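# Close all open drawers with the mobile manipulator

## Task

Push every open drawer completely shut, without moving the cabinets or any other object from its starting place. The robot must not fall over or finish leaning. A drawer counts as closed only if it stays shut on its own once the robot lets go.

## Robot and tools

ROBOT. TidyBot++: a mobile base 0.54 m long, 0.50 m wide and 0.38 m tall on four driven casters. It carries one seven-joint arm ending in a two-finger gripper. The shoulder sits 0.12 m ahead of the base centre, 0.68 m off the floor. At the start the arm is folded with the hand pointing down. The hand pokes up to 0.08 m beyond the base front and the elbow reaches up to 1.15 m high. Cameras: base_camera (fixed on the base) and wrist_camera (on the hand, looking along it).

FRAMES. Base frame: origin on the floor below the base centre, x forward, y left, z up. hand_pose is reported in this frame and marks the midpoint between the finger pads. Its z axis runs out along the fingers and its y axis is the direction the fingers open. The odometry frame is the base frame as it was when the scene began. base_odometry counts wheel rotation only, so wheel slip shows up as travel; heading is positive to the left, range -3.142 to 3.142. base_tilt is in degrees, positive when leaning forward or right.

execute_actions. Argument actions: a list holding one action, or empty to just read state and images. Optional cameras: a list drawn from base_camera, wrist_camera, all; omitted, null or ["all"] means every camera, [] means none. An action may hold base, joints, or both, plus optional speeds; its motions begin together. base takes exactly one relative offset from where the base last reported itself: translate_m (metres, forward positive, -2 to 2), strafe_m (metres, left positive, -2 to 2) or rotate_rad (radians, counter-clockwise from above positive, -6.3 to 6.3). joints is a map of absolute targets by name, in radians: joint_1_rad (any angle; rotates the whole arm about vertical, positive clockwise from above, opposite to heading), joint_2_rad shoulder -2.249 to 2.249, joint_3_rad any angle, joint_4_rad elbow -2.579 to 2.579, joint_5_rad any angle, joint_6_rad wrist -2.099 to 2.099, joint_7_rad any angle; gripper_pos from 0 (open, gap about 85 mm) to 1 (closed, squeezing roughly 100 N per finger). Done tolerances: ±0.039 for joints 1 to 4, ±0.056 for 5 to 7, ±0.03 for the gripper. Unbounded joints take the short way round, so turn in steps under half a revolution. speeds caps the top speed for that action only: translate_m and strafe_m 0.05 to 0.5 m/s, rotate_rad 0.1 to 1.57 rad/s (defaults are the maxima). A base move needing over 8.667 s at its cap is refused; any action ends after 15 s. Unknown keys or out-of-range numbers refuse the whole call with no motion. Anything you omit may keep pushing toward its previous target.

ARM GEOMETRY. With joint_1_rad 0, joint_3_rad 3.14 and joint_5_rad 0 (near the start), the arm stays in the vertical plane of the base x axis. Segment tilts from vertical (forward positive): upper arm (0.42 m) = joint_2_rad; forearm (0.31 m) = joint_2_rad - joint_4_rad; hand (0.31 m to the hand point) = that minus joint_6_rad. Forward reach from the shoulder is the sum of length times sine; height above it is the sum of length times cosine. A downward hand reaches at most about 0.94 m high, only close in.

wait: seconds from 0 to 10; commands nothing new and returns state and images. zoom_image: camera (base_camera or wrist_camera) and region [x0, y0, x1, y1] in pixels of that camera's latest full image, at most 504 by 504, origin top-left. finished_scene: pass the current scene number; irreversible, and the result reports success. The drawers must already be shut and remain so.

RESULT LINES. base_status and joint_status tell how each commanded motion ended: done; off_target (stopped short, maybe still pushing); contact_stop or time_out (gives up and holds position). For the base, done only means the wheels turned enough; a blocked base may report done while well short. "joint command not followed" with a cause line means a self-collision check withheld arm targets; such joints read not_followed and may be retried on later actions. on_its_own lists uncommanded changes. motor_effort gives percent of maximum per motor, with the peak of the last action in brackets; readings carry offsets and noise. "ARM HIT" flags a hard strike on the base or the arm itself. A torque fault (joints 1 to 4 limit 104.5 N m, warn 56.7; joints 5 to 7 limit 51.3, warn 29.4) freezes arm and gripper for 10 s and skips the rest of the call; the base keeps going. MOTOR HOT appears from 60 °C; at 75 °C an OVER-TEMPERATURE FAULT lets the arm sag and keys read limit_stop_at_motor_heat; resend targets. If any result reports a stop, later motion and finish calls in that same reply are skipped.

ACCURACY. Friction leaves joints slightly off even when done; correct by sending last command plus (wanted minus read). hand_pose can be off by 1 to 2 cm; trust the images. The robot keeps holding the last command while you deliberate. Odometry drifts a few cm and degrees over many moves.

CAUTIONS. Push drawers gently and steadily; avoid slamming them or shoving cabinets. Never drive the base while the arm is snagged, above all higher than about 0.8 m: the robot can tip. Horizontal force on a raised hand can lift wheels; retracting the arm or backing off rights it. No check stops the arm hitting the base. Keep fingers off the floor and avoid knocking anything over.

Each tool is called after "Emit:" as name(argument=value, ...), one argument or row to a line, values as JSON.

## Session

I'll start by looking at the current state of the scene.

Emit:
execute_actions(
  actions=[],
)

Scene clock: 0.00 s.
base_odometry: x=+0.000 y=+0.000 heading=+0.000 (m, m, rad; odometry frame)
base_tilt: forward=-0.2 right=+0.2 (deg)
base_status: not commanded
joint_positions: joint_1_rad=-0.043 joint_2_rad=-0.395 joint_3_rad=+3.133 joint_4_rad=-2.550 joint_5_rad=-0.032 joint_6_rad=-0.859 joint_7_rad=+1.568 gripper_pos=+0.000
joint_status: not commanded
motor_effort: joint_1_rad=-1 joint_2_rad=-1 joint_3_rad=+0 joint_4_rad=+16 joint_5_rad=+1 joint_6_rad=+2 joint_7_rad=-1 (%)
hand_pose: x=+0.2582 y=+0.0157 z=+0.5880 quat_wxyz=(-0.013, +0.998, +0.014, +0.064) (m; base frame)
pictures: base_camera, wrist_camera
Images, in order (width x height): base_camera 644x364, wrist_camera 644x476.

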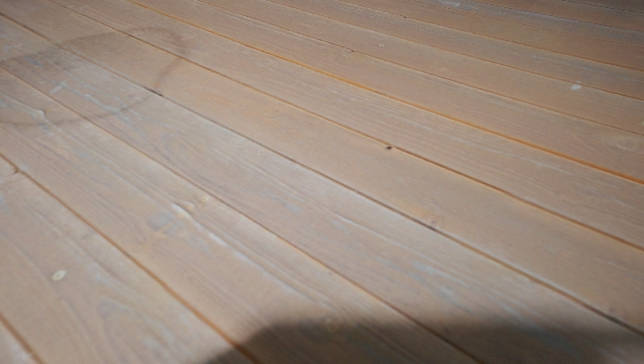

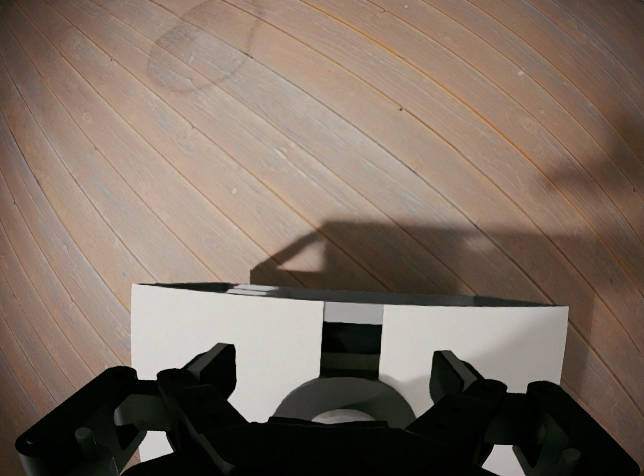

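Emit:
execute_actions(
  actions=[
    {"joints": {"joint_6_rad": 0.45}},
  ],
)

Scene clock: 4.43 s.
base_odometry: x=+0.000 y=+0.000 heading=+0.000 (m, m, rad; odometry frame)
base_tilt: forward=-0.2 right=+0.2 (deg)
base_status: not commanded
joint_positions: joint_1_rad=-0.043 joint_2_rad=-0.395 joint_3_rad=+3.133 joint_4_rad=-2.549 joint_5_rad=-0.032 joint_6_rad=+0.437 joint_7_rad=+1.568 gripper_pos=+0.000
joint_status: all done
motor_effort: joint_1_rad=+0(0) joint_2_rad=-5(5) joint_3_rad=+0(0) joint_4_rad=+18(18) joint_5_rad=+0(0) joint_6_rad=+8(8) joint_7_rad=-1(1) (%)
hand_pose: x=+0.5267 y=+0.0186 z=+0.8514 quat_wxyz=(-0.021, +0.757, +0.004, +0.653) (m; base frame)
pictures: base_camera, wrist_camera
camera_calibration (this result's frames):
wrist_camera: T_world_to_cam=[[0.0848306, -0.996217, -0.0188348, -0.00671653], [-0.173483, 0.00384697, -0.984829, 0.984045], [0.981177, 0.0868112, -0.172501, -0.23905], [0, 0, 0, 1]] pos_world=[0.405835, 0.0102755, 0.927754]
Images, in order (width x height): base_camera 644x364, wrist_camera 644x476.

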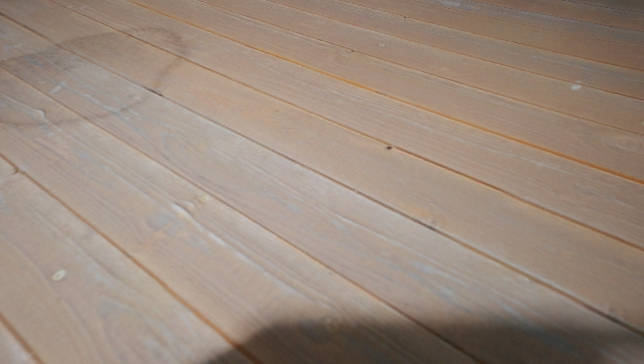

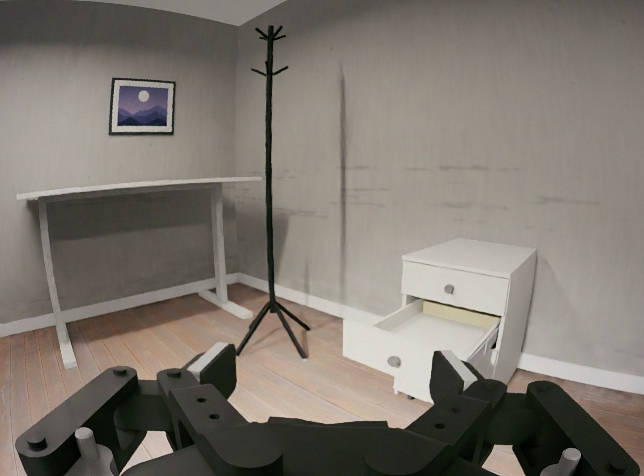

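Emit:
zoom_image(
  camera="wrist_camera",
  region=[320, 220, 560, 420],
)

Emit:
execute_actions(
  actions=[
    {"base": {"rotate_rad": -1.2}},
  ],
  cameras=["wrist_camera"],
)

Region (320, 220, 560, 420) of wrist_camera's 644x476 image, scaled by 2.100.

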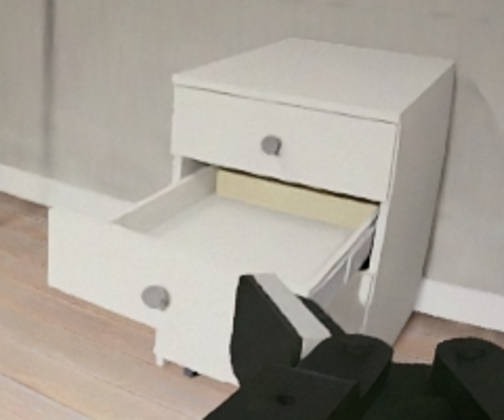

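Scene clock: 13.33 s.
base_odometry: x=+0.000 y=+0.000 heading=-1.199 (m, m, rad; odometry frame)
base_tilt: forward=-0.2 right=+0.2 (deg)
base_status: done
joint_positions: joint_1_rad=-0.043 joint_2_rad=-0.395 joint_3_rad=+3.133 joint_4_rad=-2.549 joint_5_rad=-0.032 joint_6_rad=+0.437 joint_7_rad=+1.568 gripper_pos=+0.000
joint_status: not commanded
motor_effort: joint_1_rad=-1(2) joint_2_rad=-5(6) joint_3_rad=+0(1) joint_4_rad=+18(19) joint_5_rad=+0(0) joint_6_rad=+7(7) joint_7_rad=-1(1) (%)
hand_pose: x=+0.5267 y=+0.0186 z=+0.8514 quat_wxyz=(-0.021, +0.757, +0.004, +0.653) (m; base frame)
pictures: wrist_camera
camera_calibration (this result's frames):
wrist_camera: T_world_to_cam=[[0.084818, -0.996218, -0.0188401, -0.00671143], [-0.173483, 0.00385438, -0.984829, 0.984045], [0.981178, 0.0867997, -0.1725, -0.23905], [0, 0, 0, 1]] pos_world=[0.405835, 0.0102706, 0.927754]
Images, in order (width x height): wrist_camera 644x476.

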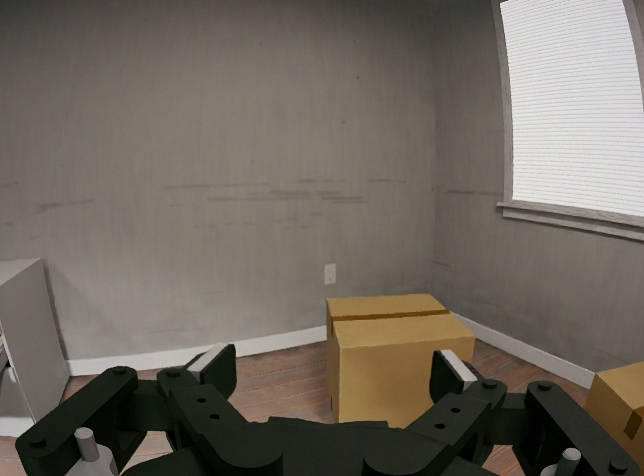

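Emit:
execute_actions(
  actions=[
    {"base": {"rotate_rad": -1.3}},
  ],
  cameras=["wrist_camera"],
)

Emit:
execute_actions(
  actions=[
    {"base": {"rotate_rad": -1.3}},
  ],
  cameras=["wrist_camera"],
)

Emit:
execute_actions(
  actions=[
    {"base": {"rotate_rad": -1.3}},
  ],
  cameras=["wrist_camera"],
)

Scene clock: 18.10 s.
base_odometry: x=+0.000 y=+0.000 heading=-2.499 (m, m, rad; odometry frame)
base_tilt: forward=-0.2 right=+0.2 (deg)
base_status: done
joint_positions: joint_1_rad=-0.043 joint_2_rad=-0.395 joint_3_rad=+3.133 joint_4_rad=-2.549 joint_5_rad=-0.032 joint_6_rad=+0.437 joint_7_rad=+1.568 gripper_pos=+0.000
joint_status: not commanded
motor_effort: joint_1_rad=-1(0) joint_2_rad=-5(5) joint_3_rad=+0(2) joint_4_rad=+18(18) joint_5_rad=+0(0) joint_6_rad=+7(7) joint_7_rad=-1(1) (%)
hand_pose: x=+0.5267 y=+0.0186 z=+0.8514 quat_wxyz=(-0.021, +0.757, +0.004, +0.653) (m; base frame)
pictures: wrist_camera
camera_calibration (this result's frames):
wrist_camera: T_world_to_cam=[[0.0848066, -0.996219, -0.0188449, -0.00670683], [-0.173483, 0.00386108, -0.984829, 0.984045], [0.981179, 0.0867893, -0.1725, -0.239051], [0, 0, 0, 1]] pos_world=[0.405836, 0.0102661, 0.927754]
Images, in order (width x height): wrist_camera 644x476.

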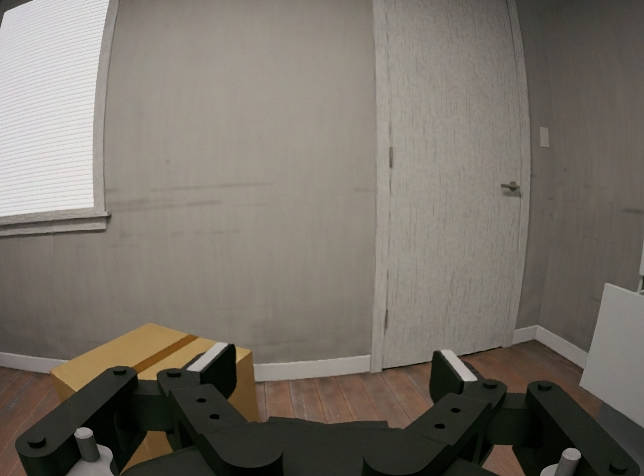

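Scene clock: 20.20 s.
base_odometry: x=+0.000 y=+0.000 heading=+2.485 (m, m, rad; odometry frame)
base_tilt: forward=-0.2 right=+0.2 (deg)
base_status: done
joint_positions: joint_1_rad=-0.043 joint_2_rad=-0.395 joint_3_rad=+3.133 joint_4_rad=-2.549 joint_5_rad=-0.032 joint_6_rad=+0.437 joint_7_rad=+1.568 gripper_pos=+0.000
joint_status: not commanded
motor_effort: joint_1_rad=-1(1) joint_2_rad=-5(5) joint_3_rad=+0(1) joint_4_rad=+18(18) joint_5_rad=+0(0) joint_6_rad=+7(7) joint_7_rad=-1(1) (%)
hand_pose: x=+0.5267 y=+0.0186 z=+0.8514 quat_wxyz=(-0.021, +0.757, +0.004, +0.653) (m; base frame)
pictures: wrist_camera
camera_calibration (this result's frames):
wrist_camera: T_world_to_cam=[[0.0847947, -0.99622, -0.0188499, -0.00670202], [-0.173484, 0.003868, -0.984829, 0.984045], [0.98118, 0.0867784, -0.1725, -0.239051], [0, 0, 0, 1]] pos_world=[0.405836, 0.0102615, 0.927754]
Images, in order (width x height): wrist_camera 644x476.

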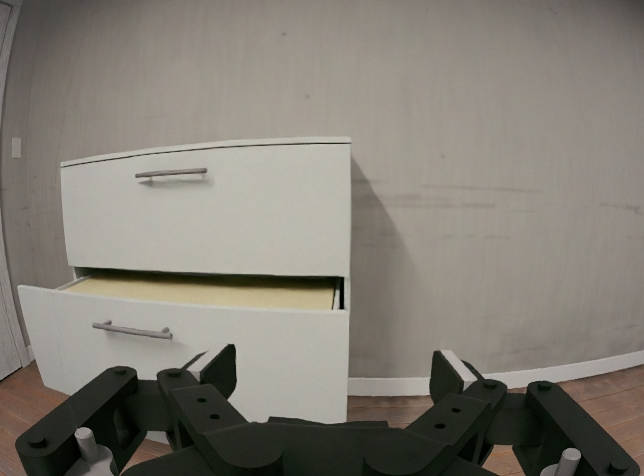

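Scene clock: 22.30 s.
base_odometry: x=+0.000 y=+0.000 heading=+1.186 (m, m, rad; odometry frame)
base_tilt: forward=-0.2 right=+0.2 (deg)
base_status: done
joint_positions: joint_1_rad=-0.043 joint_2_rad=-0.395 joint_3_rad=+3.133 joint_4_rad=-2.549 joint_5_rad=-0.032 joint_6_rad=+0.437 joint_7_rad=+1.568 gripper_pos=+0.000
joint_status: not commanded
motor_effort: joint_1_rad=-1(0) joint_2_rad=-5(5) joint_3_rad=+0(2) joint_4_rad=+19(18) joint_5_rad=+0(0) joint_6_rad=+7(8) joint_7_rad=-1(1) (%)
hand_pose: x=+0.5267 y=+0.0186 z=+0.8514 quat_wxyz=(-0.021, +0.757, +0.004, +0.653) (m; base frame)
pictures: wrist_camera
camera_calibration (this result's frames):
wrist_camera: T_world_to_cam=[[0.0847836, -0.996221, -0.0188546, -0.00669743], [-0.173484, 0.00387462, -0.984829, 0.984045], [0.98118, 0.0867683, -0.1725, -0.239051], [0, 0, 0, 1]] pos_world=[0.405836, 0.0102571, 0.927754]
Images, in order (width x height): wrist_camera 644x476.

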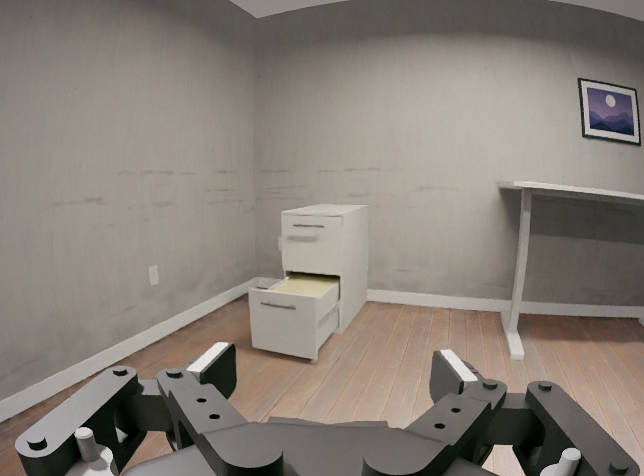

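Emit:
execute_actions(
  actions=[
    {"base": {"rotate_rad": 1.6}, "joints": {"joint_6_rad": 0.1}},
  ],
)

Scene clock: 72.53 s.
base_odometry: x=+0.000 y=+0.000 heading=+2.785 (m, m, rad; odometry frame)
base_tilt: forward=-0.2 right=+0.2 (deg)
base_status: done
joint_positions: joint_1_rad=-0.043 joint_2_rad=-0.395 joint_3_rad=+3.133 joint_4_rad=-2.553 joint_5_rad=-0.032 joint_6_rad=+0.114 joint_7_rad=+1.568 gripper_pos=+0.000
joint_status: all done
motor_effort: joint_1_rad=-1(0) joint_2_rad=-4(5) joint_3_rad=+0(1) joint_4_rad=+16(20) joint_5_rad=+0(0) joint_6_rad=+7(8) joint_7_rad=-1(1) (%)
hand_pose: x=+0.4954 y=+0.0197 z=+0.7545 quat_wxyz=(-0.019, +0.853, +0.007, +0.522) (m; base frame)
pictures: base_camera, wrist_camera
camera_calibration (this result's frames):
wrist_camera: T_world_to_cam=[[0.0834112, -0.995884, -0.0354562, 0.0084764], [-0.479017, -0.00886982, -0.877761, 0.954012], [0.873834, 0.0901992, -0.477785, 0.0583373], [0, 0, 0, 1]] pos_world=[0.405304, 0.0116415, 0.865568]
Images, in order (width x height): base_camera 644x364, wrist_camera 644x476.

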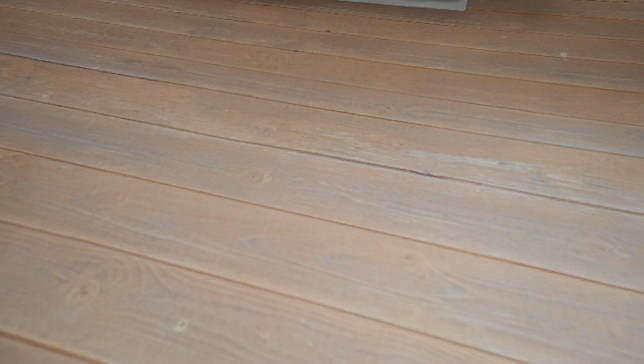

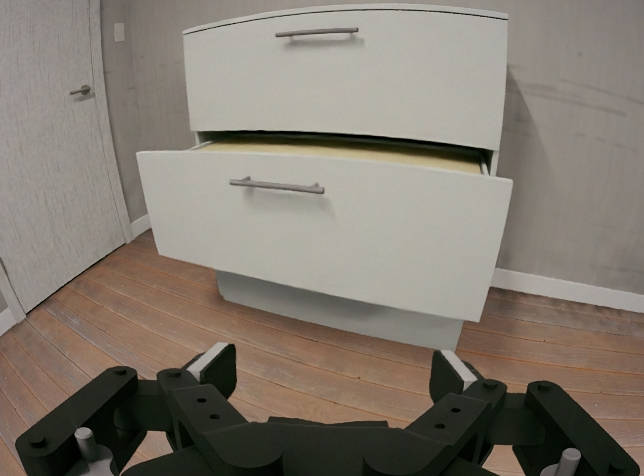

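Emit:
execute_actions(
  actions=[
    {"base": {"rotate_rad": -0.27}},
  ],
)

Scene clock: 108.37 s.
base_odometry: x=+0.000 y=+0.000 heading=+2.517 (m, m, rad; odometry frame)
base_tilt: forward=-0.2 right=+0.2 (deg)
base_status: done
joint_positions: joint_1_rad=-0.043 joint_2_rad=-0.395 joint_3_rad=+3.133 joint_4_rad=-2.553 joint_5_rad=-0.032 joint_6_rad=+0.114 joint_7_rad=+1.568 gripper_pos=+0.000
joint_status: not commanded
motor_effort: joint_1_rad=-1(2) joint_2_rad=-5(5) joint_3_rad=+0(1) joint_4_rad=+18(18) joint_5_rad=+0(1) joint_6_rad=+7(7) joint_7_rad=-1(1) (%)
hand_pose: x=+0.4954 y=+0.0197 z=+0.7545 quat_wxyz=(-0.019, +0.853, +0.007, +0.522) (m; base frame)
pictures: base_camera, wrist_camera
camera_calibration (this result's frames):
wrist_camera: T_world_to_cam=[[0.083411, -0.995884, -0.0354562, 0.00847643], [-0.479017, -0.00886974, -0.877761, 0.954012], [0.873834, 0.0901991, -0.477785, 0.0583372], [0, 0, 0, 1]] pos_world=[0.405304, 0.0116414, 0.865568]
Images, in order (width x height): base_camera 644x364, wrist_camera 644x476.

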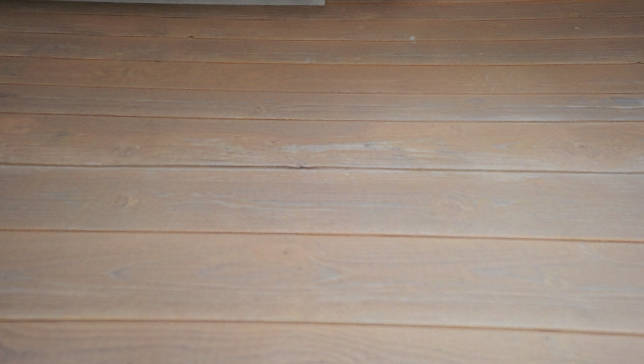

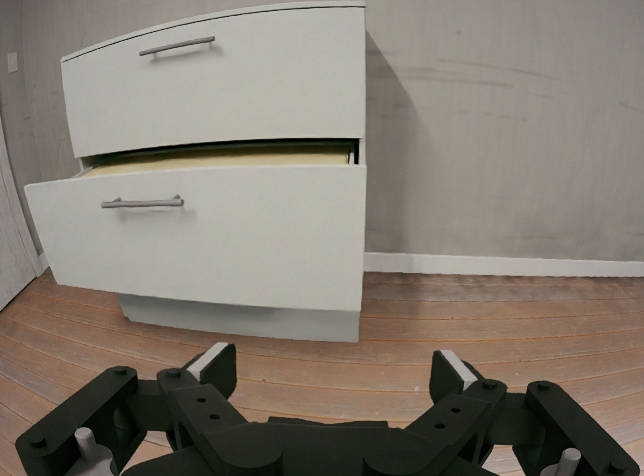

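Emit:
execute_actions(
  actions=[
    {"base": {"strafe_m": 0.47}, "joints": {"joint_1_rad": 0.0, "joint_2_rad": 1.0, "joint_3_rad": 3.14, "joint_4_rad": -1.9, "joint_5_rad": 0.0, "joint_6_rad": 1.05, "joint_7_rad": 1.57, "gripper_pos": 1.0}},
  ],
)

Scene clock: 141.37 s.
base_odometry: x=-0.275 y=-0.382 heading=+2.517 (m, m, rad; odometry frame)
base_tilt: forward=-0.1 right=+0.2 (deg)
base_status: done
joint_positions: joint_1_rad=-0.022 joint_2_rad=+0.986 joint_3_rad=+3.133 joint_4_rad=-1.917 joint_5_rad=-0.032 joint_6_rad=+1.013 joint_7_rad=+1.568 gripper_pos=+0.999
joint_status: all done
motor_effort: joint_1_rad=+0(1) joint_2_rad=-43(44) joint_3_rad=-1(2) joint_4_rad=+7(17) joint_5_rad=+0(1) joint_6_rad=+7(8) joint_7_rad=-1(1) (%)
hand_pose: x=+0.8394 y=+0.0136 z=+0.5108 quat_wxyz=(-0.006, +0.811, -0.007, +0.586) (m; base frame)
pictures: base_camera, wrist_camera
camera_calibration (this result's frames):
wrist_camera: T_world_to_cam=[[0.0472165, -0.998698, -0.0193212, -0.0128099], [-0.339906, 0.00212441, -0.940457, 0.819973], [0.939273, 0.0509725, -0.339363, -0.483189], [0, 0, 0, 1]] pos_world=[0.733165, 0.0100942, 0.606925]
Images, in order (width x height): base_camera 644x364, wrist_camera 644x476.

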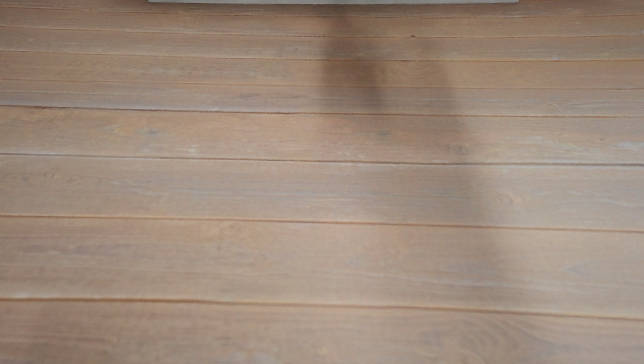

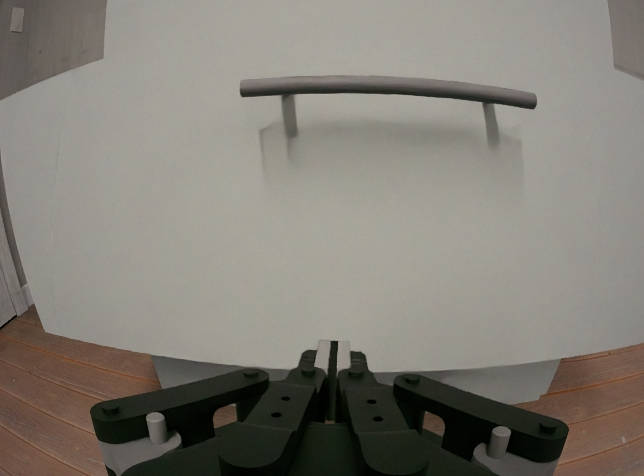

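Emit:
execute_actions(
  actions=[
    {"base": {"translate_m": 0.17}, "speeds": {"translate_m": 0.25}},
  ],
)

Scene clock: 149.93 s.
base_odometry: x=-0.413 y=-0.282 heading=+2.517 (m, m, rad; odometry frame)
base_tilt: forward=-0.1 right=+0.2 (deg)
base_status: done
joint_positions: joint_1_rad=-0.022 joint_2_rad=+0.993 joint_3_rad=+3.133 joint_4_rad=-1.923 joint_5_rad=-0.032 joint_6_rad=+1.017 joint_7_rad=+1.568 gripper_pos=+0.999
joint_status: not commanded
motor_effort: joint_1_rad=-1(1) joint_2_rad=-45(47) joint_3_rad=-1(1) joint_4_rad=+10(25) joint_5_rad=+0(1) joint_6_rad=+8(10) joint_7_rad=-1(1) (%)
hand_pose: x=+0.8361 y=+0.0131 z=+0.5048 quat_wxyz=(-0.005, +0.813, -0.008, +0.582) (m; base frame)
pictures: base_camera, wrist_camera
camera_calibration (this result's frames):
wrist_camera: T_world_to_cam=[[0.0464568, -0.998731, -0.019437, -0.0125805], [-0.348683, 0.00202094, -0.937238, 0.818896], [0.936088, 0.0503184, -0.348147, -0.475037], [0, 0, 0, 1]] pos_world=[0.730797, 0.00968366, 0.601873]
Images, in order (width x height): base_camera 644x364, wrist_camera 644x476.

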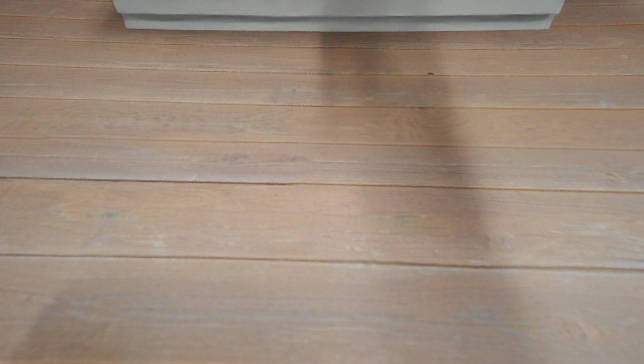

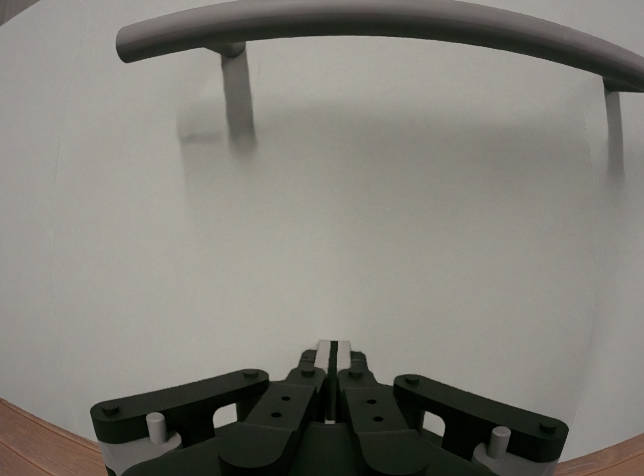

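Emit:
execute_actions(
  actions=[
    {"base": {"translate_m": 0.12}, "speeds": {"translate_m": 0.07}},
  ],
)

Scene clock: 155.40 s.
base_odometry: x=-0.510 y=-0.212 heading=+2.518 (m, m, rad; odometry frame)
base_tilt: forward=-0.1 right=+0.2 (deg)
base_status: done
joint_positions: joint_1_rad=-0.020 joint_2_rad=+0.997 joint_3_rad=+3.133 joint_4_rad=-1.916 joint_5_rad=-0.032 joint_6_rad=+1.017 joint_7_rad=+1.568 gripper_pos=+0.999
joint_status: not commanded
motor_effort: joint_1_rad=-1(2) joint_2_rad=-45(47) joint_3_rad=-1(2) joint_4_rad=+9(20) joint_5_rad=+0(0) joint_6_rad=+8(11) joint_7_rad=-1(1) (%)
hand_pose: x=+0.8382 y=+0.0122 z=+0.5044 quat_wxyz=(-0.005, +0.812, -0.008, +0.583) (m; base frame)
pictures: base_camera, wrist_camera
camera_calibration (this result's frames):
wrist_camera: T_world_to_cam=[[0.0451871, -0.99879, -0.0193942, -0.0125197], [-0.345953, 0.00256703, -0.938248, 0.817469], [0.937163, 0.0491062, -0.345419, -0.479369], [0, 0, 0, 1]] pos_world=[0.732618, 0.00893693, 0.601163]
Images, in order (width x height): base_camera 644x364, wrist_camera 644x476.

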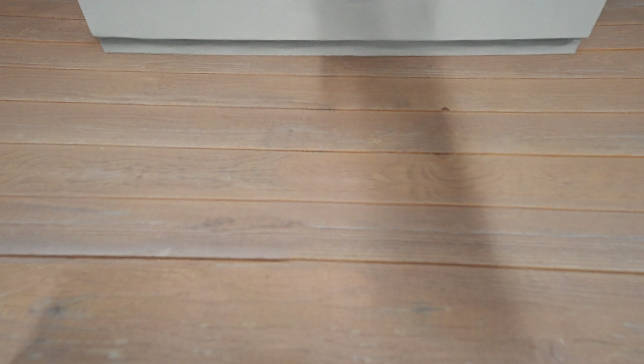

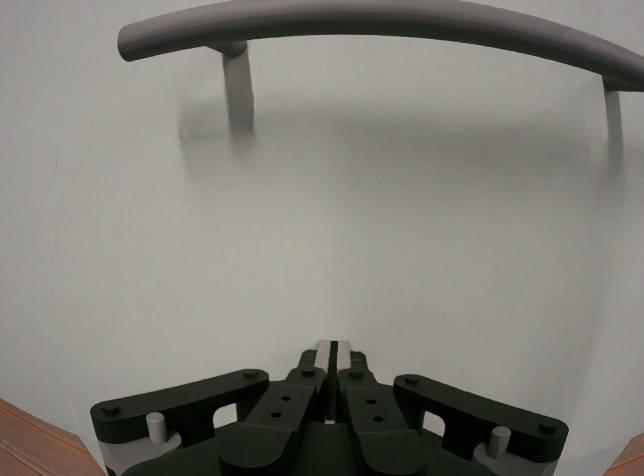

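Emit:
execute_actions(
  actions=[
    {"base": {"translate_m": 0.09}, "speeds": {"translate_m": 0.07}},
  ],
)

Scene clock: 165.17 s.
base_odometry: x=-0.583 y=-0.160 heading=+2.518 (m, m, rad; odometry frame)
base_tilt: forward=-0.1 right=+0.2 (deg)
base_status: done
joint_positions: joint_1_rad=-0.020 joint_2_rad=+1.000 joint_3_rad=+3.133 joint_4_rad=-1.917 joint_5_rad=-0.032 joint_6_rad=+1.017 joint_7_rad=+1.568 gripper_pos=+0.999
joint_status: not commanded
motor_effort: joint_1_rad=-1(2) joint_2_rad=-45(48) joint_3_rad=-1(2) joint_4_rad=+10(19) joint_5_rad=+0(0) joint_6_rad=+8(11) joint_7_rad=-1(1) (%)
hand_pose: x=+0.8377 y=+0.0117 z=+0.5025 quat_wxyz=(-0.005, +0.813, -0.008, +0.582) (m; base frame)
pictures: base_camera, wrist_camera
camera_calibration (this result's frames):
wrist_camera: T_world_to_cam=[[0.0444886, -0.99882, -0.0194563, -0.0123921], [-0.348446, 0.00273816, -0.937325, 0.817137], [0.936272, 0.0484797, -0.347913, -0.477499], [0, 0, 0, 1]] pos_world=[0.732348, 0.00853404, 0.599554]
Images, in order (width x height): base_camera 644x364, wrist_camera 644x476.

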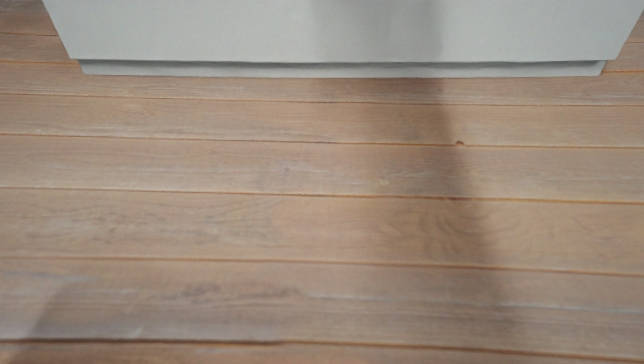

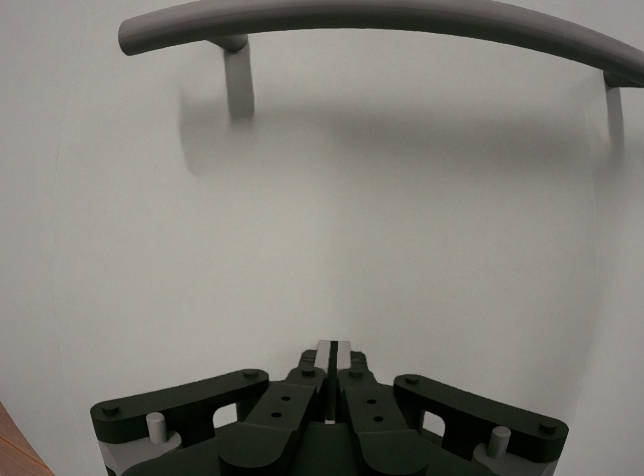

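Emit:
execute_actions(
  actions=[
    {"base": {"translate_m": 0.03}, "speeds": {"translate_m": 0.05}},
  ],
)

Scene clock: 169.60 s.
base_odometry: x=-0.608 y=-0.142 heading=+2.518 (m, m, rad; odometry frame)
base_tilt: forward=-0.2 right=+0.2 (deg)
base_status: done
joint_positions: joint_1_rad=-0.020 joint_2_rad=+1.000 joint_3_rad=+3.133 joint_4_rad=-1.957 joint_5_rad=-0.032 joint_6_rad=+1.017 joint_7_rad=+1.568 gripper_pos=+0.999
joint_status: not commanded
motor_effort: joint_1_rad=+0(2) joint_2_rad=-43(46) joint_3_rad=+0(2) joint_4_rad=+18(30) joint_5_rad=+0(1) joint_6_rad=+9(12) joint_7_rad=-1(1) (%)
hand_pose: x=+0.8209 y=+0.0113 z=+0.4881 quat_wxyz=(-0.004, +0.825, -0.008, +0.565) (m; base frame)
pictures: base_camera, wrist_camera
camera_calibration (this result's frames):
wrist_camera: T_world_to_cam=[[0.0439106, -0.99883, -0.0202503, -0.0114204], [-0.385857, 0.00174088, -0.922557, 0.821351], [0.921513, 0.0483237, -0.38533, -0.43645], [0, 0, 0, 1]] pos_world=[0.71962, 0.00825397, 0.589334]
Images, in order (width x height): base_camera 644x364, wrist_camera 644x476.

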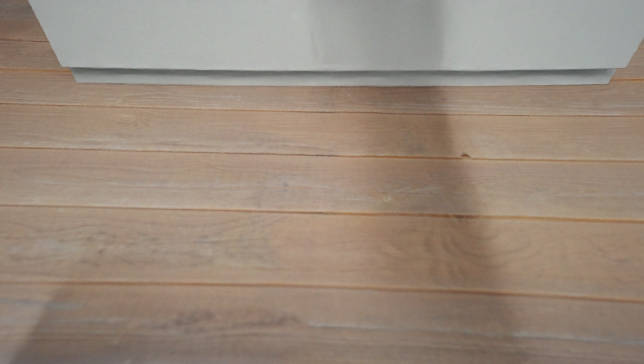

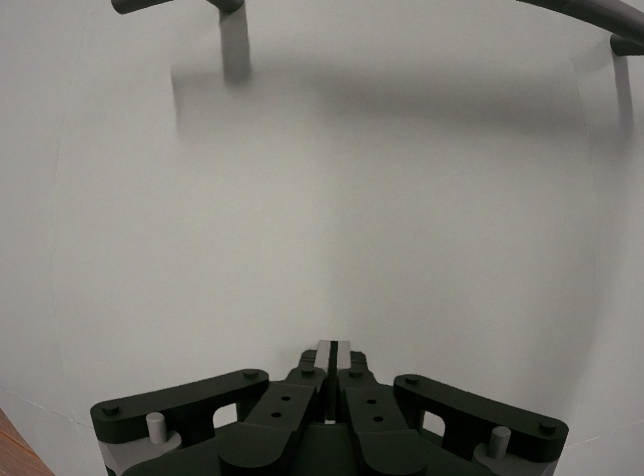

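Emit:
execute_actions(
  actions=[
    {"base": {"translate_m": -0.25}, "speeds": {"translate_m": 0.3}},
  ],
)

Scene clock: 174.17 s.
base_odometry: x=-0.405 y=-0.289 heading=+2.518 (m, m, rad; odometry frame)
base_tilt: forward=-0.2 right=+0.2 (deg)
base_status: done
joint_positions: joint_1_rad=-0.017 joint_2_rad=+1.000 joint_3_rad=+3.133 joint_4_rad=-1.898 joint_5_rad=-0.032 joint_6_rad=+1.018 joint_7_rad=+1.568 gripper_pos=+0.999
joint_status: not commanded
motor_effort: joint_1_rad=-1(5) joint_2_rad=-44(48) joint_3_rad=-1(3) joint_4_rad=+8(17) joint_5_rad=+0(1) joint_6_rad=+8(10) joint_7_rad=-1(1) (%)
hand_pose: x=+0.8449 y=+0.0095 z=+0.5089 quat_wxyz=(-0.004, +0.808, -0.010, +0.589) (m; base frame)
pictures: base_camera, wrist_camera
camera_calibration (this result's frames):
wrist_camera: T_world_to_cam=[[0.0416498, -0.998954, -0.0188766, -0.0126462], [-0.331334, 0.00401432, -0.943505, 0.814335], [0.942594, 0.0455513, -0.33082, -0.495988], [0, 0, 0, 1]] pos_world=[0.737859, 0.00669091, 0.604008]
Images, in order (width x height): base_camera 644x364, wrist_camera 644x476.

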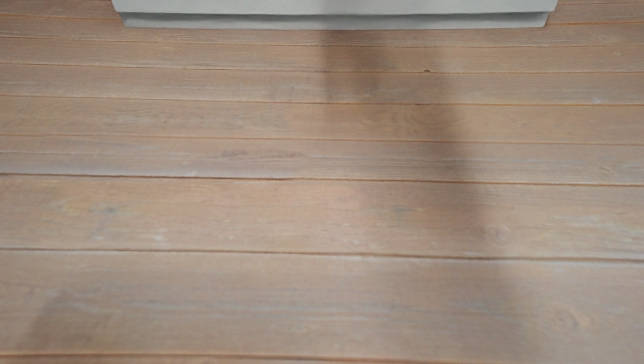

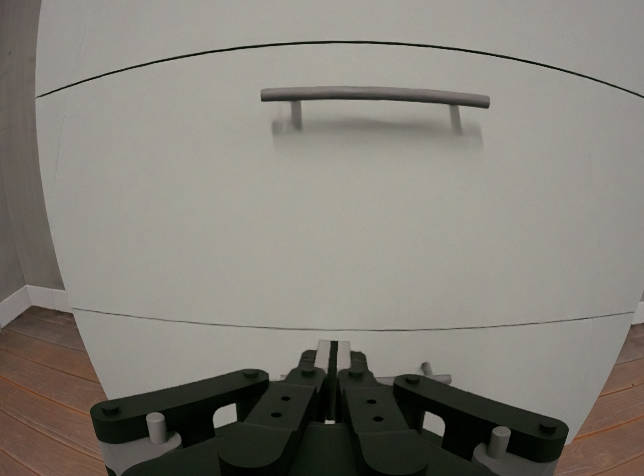

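Emit:
zoom_image(
  camera="wrist_camera",
  region=[0, 40, 160, 360],
)

Region (0, 40, 160, 360) of wrist_camera's 644x476 image, scaled by 1.575.

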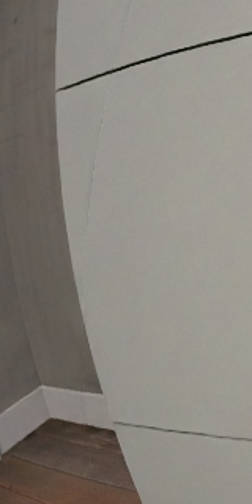

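Emit:
execute_actions(
  actions=[
    {"base": {"rotate_rad": -1.05}, "joints": {"joint_2_rad": -0.39, "joint_4_rad": -2.5, "joint_6_rad": 0.25}},
  ],
)

Scene clock: 192.53 s.
base_odometry: x=-0.405 y=-0.289 heading=+1.468 (m, m, rad; odometry frame)
base_tilt: forward=-0.2 right=+0.2 (deg)
base_status: done
joint_positions: joint_1_rad=+0.013 joint_2_rad=-0.374 joint_3_rad=+3.149 joint_4_rad=-2.485 joint_5_rad=-0.032 joint_6_rad=+0.285 joint_7_rad=+1.568 gripper_pos=+0.999
joint_status: all done
motor_effort: joint_1_rad=-1(7) joint_2_rad=-5(45) joint_3_rad=+0(4) joint_4_rad=+18(18) joint_5_rad=+0(1) joint_6_rad=+7(8) joint_7_rad=-1(1) (%)
hand_pose: x=+0.5361 y=-0.0103 z=+0.8332 quat_wxyz=(-0.002, +0.791, -0.025, +0.611) (m; base frame)
pictures: base_camera, wrist_camera
camera_calibration (this result's frames):
wrist_camera: T_world_to_cam=[[0.0150624, -0.999399, -0.0312268, 0.0110821], [-0.278272, 0.0258067, -0.960156, 1.00372], [0.960384, 0.0231518, -0.277716, -0.150735], [0, 0, 0, 1]] pos_world=[0.423905, -0.0113376, 0.922216]
Images, in order (width x height): base_camera 644x364, wrist_camera 644x476.

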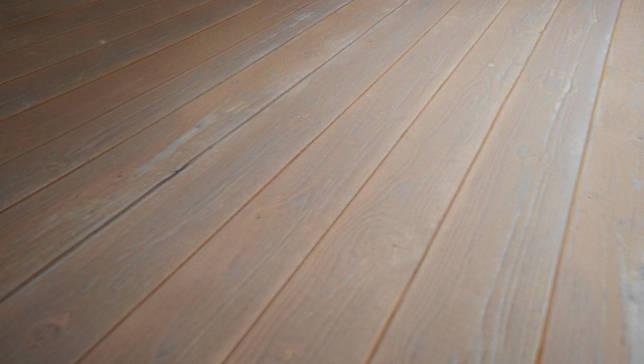

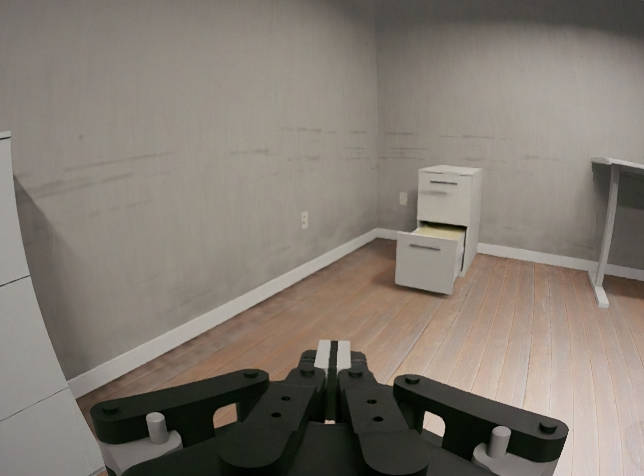

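Emit:
execute_actions(
  actions=[
    {"base": {"translate_m": 1.44}},
  ],
  cameras=["wrist_camera"],
)

Emit:
execute_actions(
  actions=[
    {"base": {"rotate_rad": -0.54}, "joints": {"joint_1_rad": 0.0, "joint_3_rad": 3.14, "joint_6_rad": -0.1}},
  ],
)

Scene clock: 221.97 s.
base_odometry: x=-0.256 y=+1.144 heading=+1.468 (m, m, rad; odometry frame)
base_tilt: forward=-0.2 right=+0.2 (deg)
base_status: done
joint_positions: joint_1_rad=+0.013 joint_2_rad=-0.377 joint_3_rad=+3.149 joint_4_rad=-2.487 joint_5_rad=-0.032 joint_6_rad=+0.284 joint_7_rad=+1.568 gripper_pos=+0.999
joint_status: not commanded
motor_effort: joint_1_rad=-1(1) joint_2_rad=-6(8) joint_3_rad=+0(0) joint_4_rad=+18(19) joint_5_rad=-1(0) joint_6_rad=+7(8) joint_7_rad=-1(1) (%)
hand_pose: x=+0.5351 y=-0.0102 z=+0.8329 quat_wxyz=(-0.002, +0.791, -0.025, +0.611) (m; base frame)
pictures: wrist_camera
camera_calibration (this result's frames):
wrist_camera: T_world_to_cam=[[0.0150933, -0.999397, -0.031278, 0.0111468], [-0.278582, 0.0258398, -0.960065, 1.00322], [0.960294, 0.0232041, -0.278024, -0.149526], [0, 0, 0, 1]] pos_world=[0.422899, -0.0113132, 0.921929]
Images, in order (width x height): wrist_camera 644x476.

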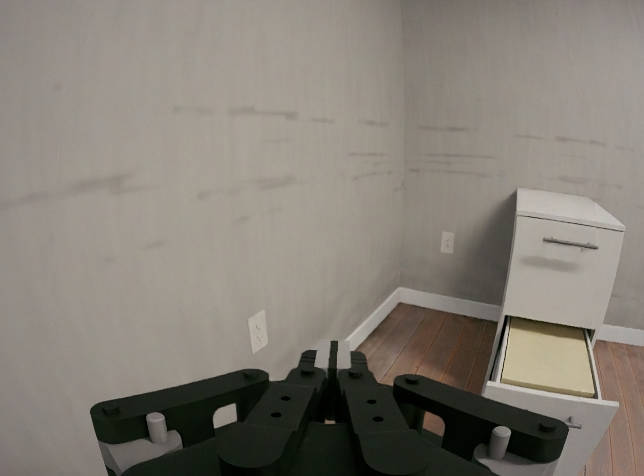

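Scene clock: 223.43 s.
base_odometry: x=-0.256 y=+1.144 heading=+0.928 (m, m, rad; odometry frame)
base_tilt: forward=-0.2 right=+0.2 (deg)
base_status: done
joint_positions: joint_1_rad=+0.013 joint_2_rad=-0.377 joint_3_rad=+3.149 joint_4_rad=-2.498 joint_5_rad=-0.032 joint_6_rad=-0.086 joint_7_rad=+1.568 gripper_pos=+0.999
joint_status: all done
motor_effort: joint_1_rad=-1(0) joint_2_rad=-4(6) joint_3_rad=+0(0) joint_4_rad=+17(19) joint_5_rad=+0(1) joint_6_rad=+6(8) joint_7_rad=-1(1) (%)
hand_pose: x=+0.4826 y=-0.0051 z=+0.7238 quat_wxyz=(-0.006, +0.892, -0.024, +0.450) (m; base frame)
pictures: base_camera, wrist_camera
camera_calibration (this result's frames):
wrist_camera: T_world_to_cam=[[0.0111321, -0.998687, -0.0499995, 0.0291477], [-0.615271, 0.0325752, -0.787642, 0.92148], [0.788237, 0.0395314, -0.614101, 0.196757], [0, 0, 0, 1]] pos_world=[0.411544, -0.00868606, 0.848083]
Images, in order (width x height): base_camera 644x364, wrist_camera 644x476.

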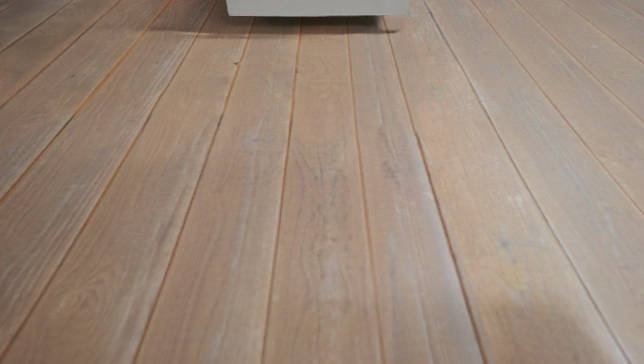

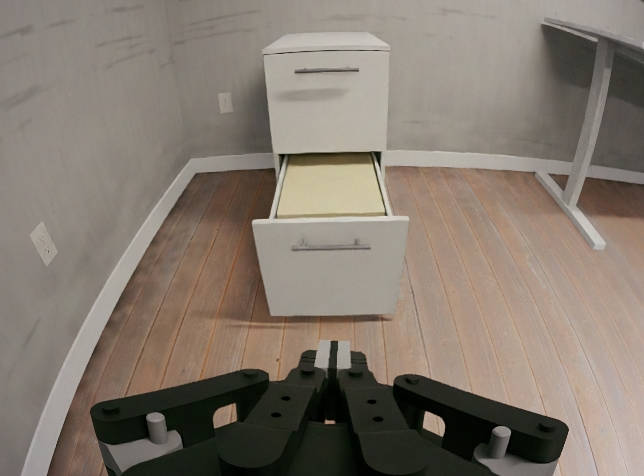

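Emit:
execute_actions(
  actions=[
    {"joints": {"joint_2_rad": 1.8, "joint_4_rad": -1.2, "joint_6_rad": 1.25}},
  ],
)

Scene clock: 233.97 s.
base_odometry: x=-0.256 y=+1.144 heading=+0.928 (m, m, rad; odometry frame)
base_tilt: forward=-0.1 right=+0.2 (deg)
base_status: not commanded
joint_positions: joint_1_rad=+0.013 joint_2_rad=+1.787 joint_3_rad=+3.149 joint_4_rad=-1.217 joint_5_rad=-0.032 joint_6_rad=+1.213 joint_7_rad=+1.568 gripper_pos=+0.999
joint_status: all done
motor_effort: joint_1_rad=-1(1) joint_2_rad=-47(53) joint_3_rad=-1(1) joint_4_rad=+5(20) joint_5_rad=+0(0) joint_6_rad=+7(9) joint_7_rad=-1(1) (%)
hand_pose: x=+0.8764 y=-0.0199 z=+0.2120 quat_wxyz=(+0.013, +0.780, -0.017, +0.625) (m; base frame)
pictures: base_camera, wrist_camera
camera_calibration (this result's frames):
wrist_camera: T_world_to_cam=[[0.00871205, -0.999956, 0.00344935, -0.0248392], [-0.245459, -0.00548246, -0.969391, 0.474777], [0.969368, 0.00759871, -0.245496, -0.66481], [0, 0, 0, 1]] pos_world=[0.7612, -0.0171835, 0.297123]
Images, in order (width x height): base_camera 644x364, wrist_camera 644x476.

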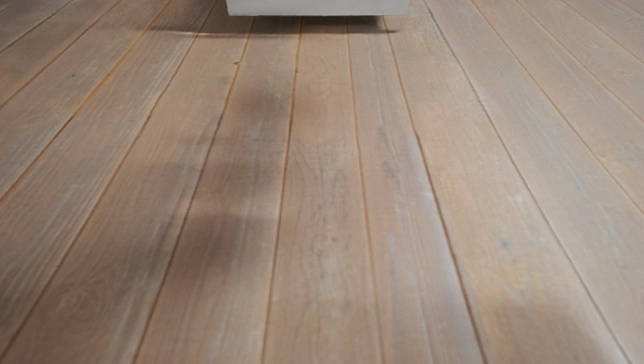

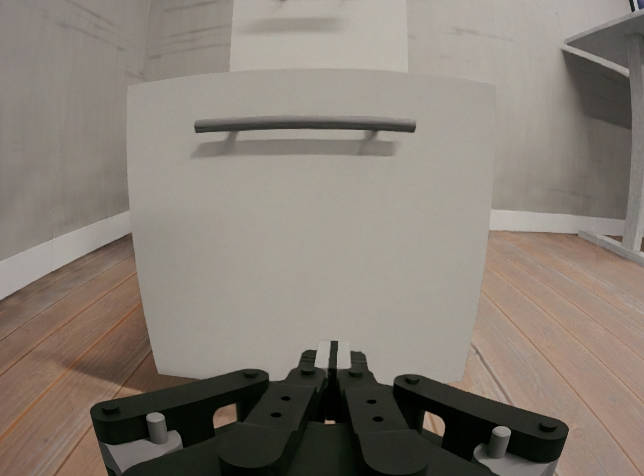

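Emit:
execute_actions(
  actions=[
    {"base": {"translate_m": 0.22}, "speeds": {"translate_m": 0.1}},
  ],
)

Scene clock: 244.20 s.
base_odometry: x=-0.124 y=+1.320 heading=+0.928 (m, m, rad; odometry frame)
base_tilt: forward=-0.1 right=+0.2 (deg)
base_status: done
joint_positions: joint_1_rad=+0.013 joint_2_rad=+1.806 joint_3_rad=+3.149 joint_4_rad=-1.209 joint_5_rad=-0.032 joint_6_rad=+1.219 joint_7_rad=+1.568 gripper_pos=+0.999
joint_status: not commanded
motor_effort: joint_1_rad=+0(0) joint_2_rad=-47(55) joint_3_rad=-1(1) joint_4_rad=+7(21) joint_5_rad=+0(1) joint_6_rad=+8(8) joint_7_rad=-1(1) (%)
hand_pose: x=+0.8707 y=-0.0198 z=+0.2019 quat_wxyz=(+0.014, +0.782, -0.017, +0.623) (m; base frame)
pictures: base_camera, wrist_camera
camera_calibration (this result's frames):
wrist_camera: T_world_to_cam=[[0.00881136, -0.999955, 0.00347302, -0.0247529], [-0.250945, -0.00557324, -0.967985, 0.468163], [0.967961, 0.00765773, -0.250983, -0.659492], [0, 0, 0, 1]] pos_world=[0.756064, -0.0170924, 0.28774]
Images, in order (width x height): base_camera 644x364, wrist_camera 644x476.

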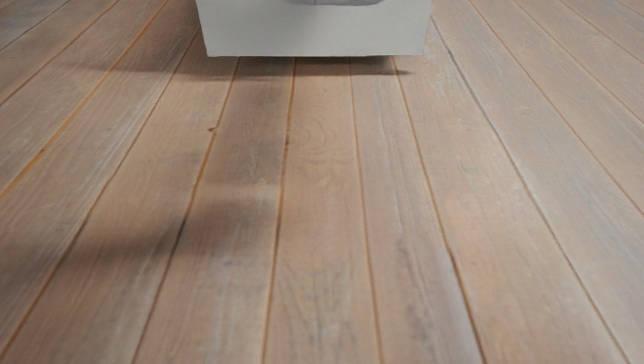

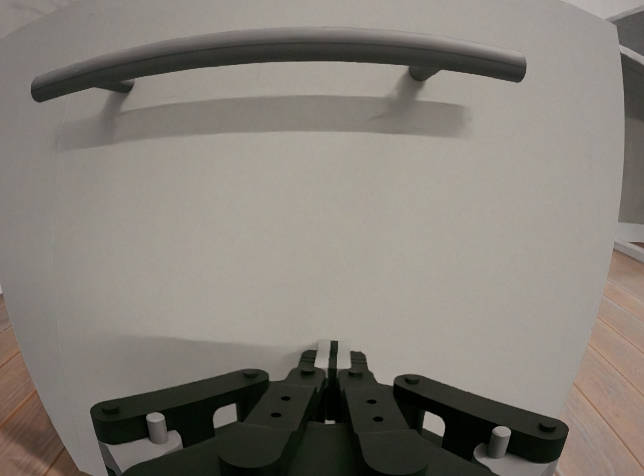

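Emit:
execute_actions(
  actions=[
    {"base": {"translate_m": 0.33}, "speeds": {"translate_m": 0.1}},
  ],
)

Scene clock: 250.93 s.
base_odometry: x=+0.074 y=+1.584 heading=+0.927 (m, m, rad; odometry frame)
base_tilt: forward=-0.1 right=+0.2 (deg)
base_status: done
joint_positions: joint_1_rad=+0.013 joint_2_rad=+1.809 joint_3_rad=+3.149 joint_4_rad=-1.208 joint_5_rad=-0.032 joint_6_rad=+1.221 joint_7_rad=+1.568 gripper_pos=+0.999
joint_status: not commanded
motor_effort: joint_1_rad=-1(1) joint_2_rad=-47(54) joint_3_rad=-1(2) joint_4_rad=+5(16) joint_5_rad=+0(1) joint_6_rad=+8(10) joint_7_rad=-1(1) (%)
hand_pose: x=+0.8703 y=-0.0197 z=+0.2013 quat_wxyz=(+0.014, +0.782, -0.017, +0.623) (m; base frame)
pictures: base_camera, wrist_camera
camera_calibration (this result's frames):
wrist_camera: T_world_to_cam=[[0.00896658, -0.999953, 0.00355276, -0.0247817], [-0.249994, -0.00568175, -0.968231, 0.466596], [0.968206, 0.00779355, -0.250033, -0.659599], [0, 0, 0, 1]] pos_world=[0.755496, -0.0169889, 0.286939]
Images, in order (width x height): base_camera 644x364, wrist_camera 644x476.

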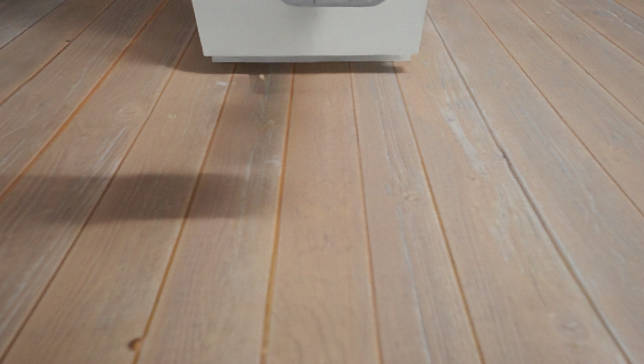

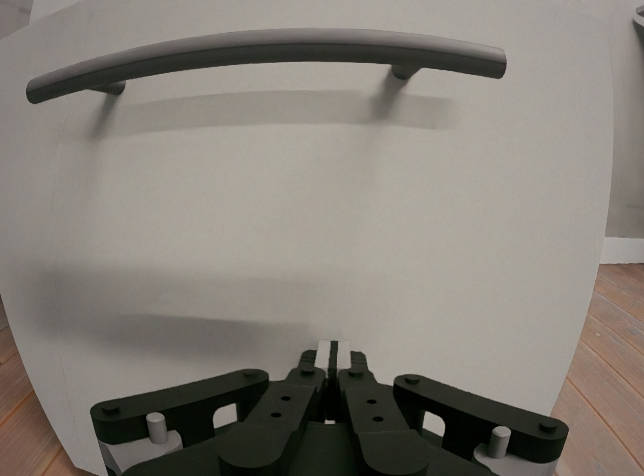

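Emit:
execute_actions(
  actions=[
    {"base": {"translate_m": 0.05}, "speeds": {"translate_m": 0.05}},
  ],
)

Scene clock: 254.87 s.
base_odometry: x=+0.104 y=+1.624 heading=+0.926 (m, m, rad; odometry frame)
base_tilt: forward=-0.1 right=+0.2 (deg)
base_status: done
joint_positions: joint_1_rad=+0.013 joint_2_rad=+1.813 joint_3_rad=+3.149 joint_4_rad=-1.217 joint_5_rad=-0.032 joint_6_rad=+1.222 joint_7_rad=+1.568 gripper_pos=+0.999
joint_status: not commanded
motor_effort: joint_1_rad=-1(1) joint_2_rad=-49(55) joint_3_rad=-1(1) joint_4_rad=+9(17) joint_5_rad=-1(2) joint_6_rad=+7(9) joint_7_rad=-1(1) (%)
hand_pose: x=+0.8648 y=-0.0196 z=+0.1953 quat_wxyz=(+0.014, +0.786, -0.017, +0.618) (m; base frame)
pictures: base_camera, wrist_camera
camera_calibration (this result's frames):
wrist_camera: T_world_to_cam=[[0.00903335, -0.999954, 0.00335267, -0.0246418], [-0.261643, -0.0055996, -0.965148, 0.468975], [0.965122, 0.00784132, -0.261682, -0.650819], [0, 0, 0, 1]] pos_world=[0.751047, -0.0169113, 0.282406]
Images, in order (width x height): base_camera 644x364, wrist_camera 644x476.

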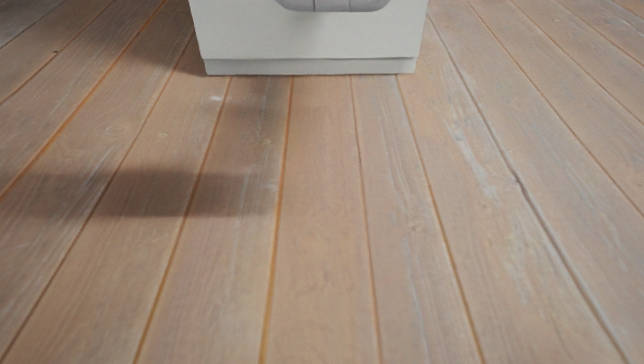

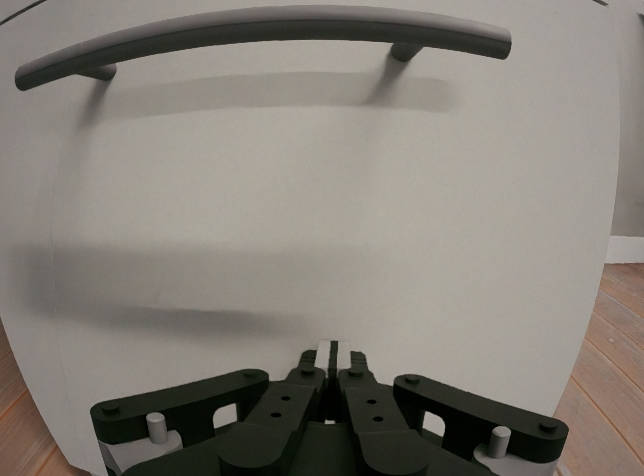

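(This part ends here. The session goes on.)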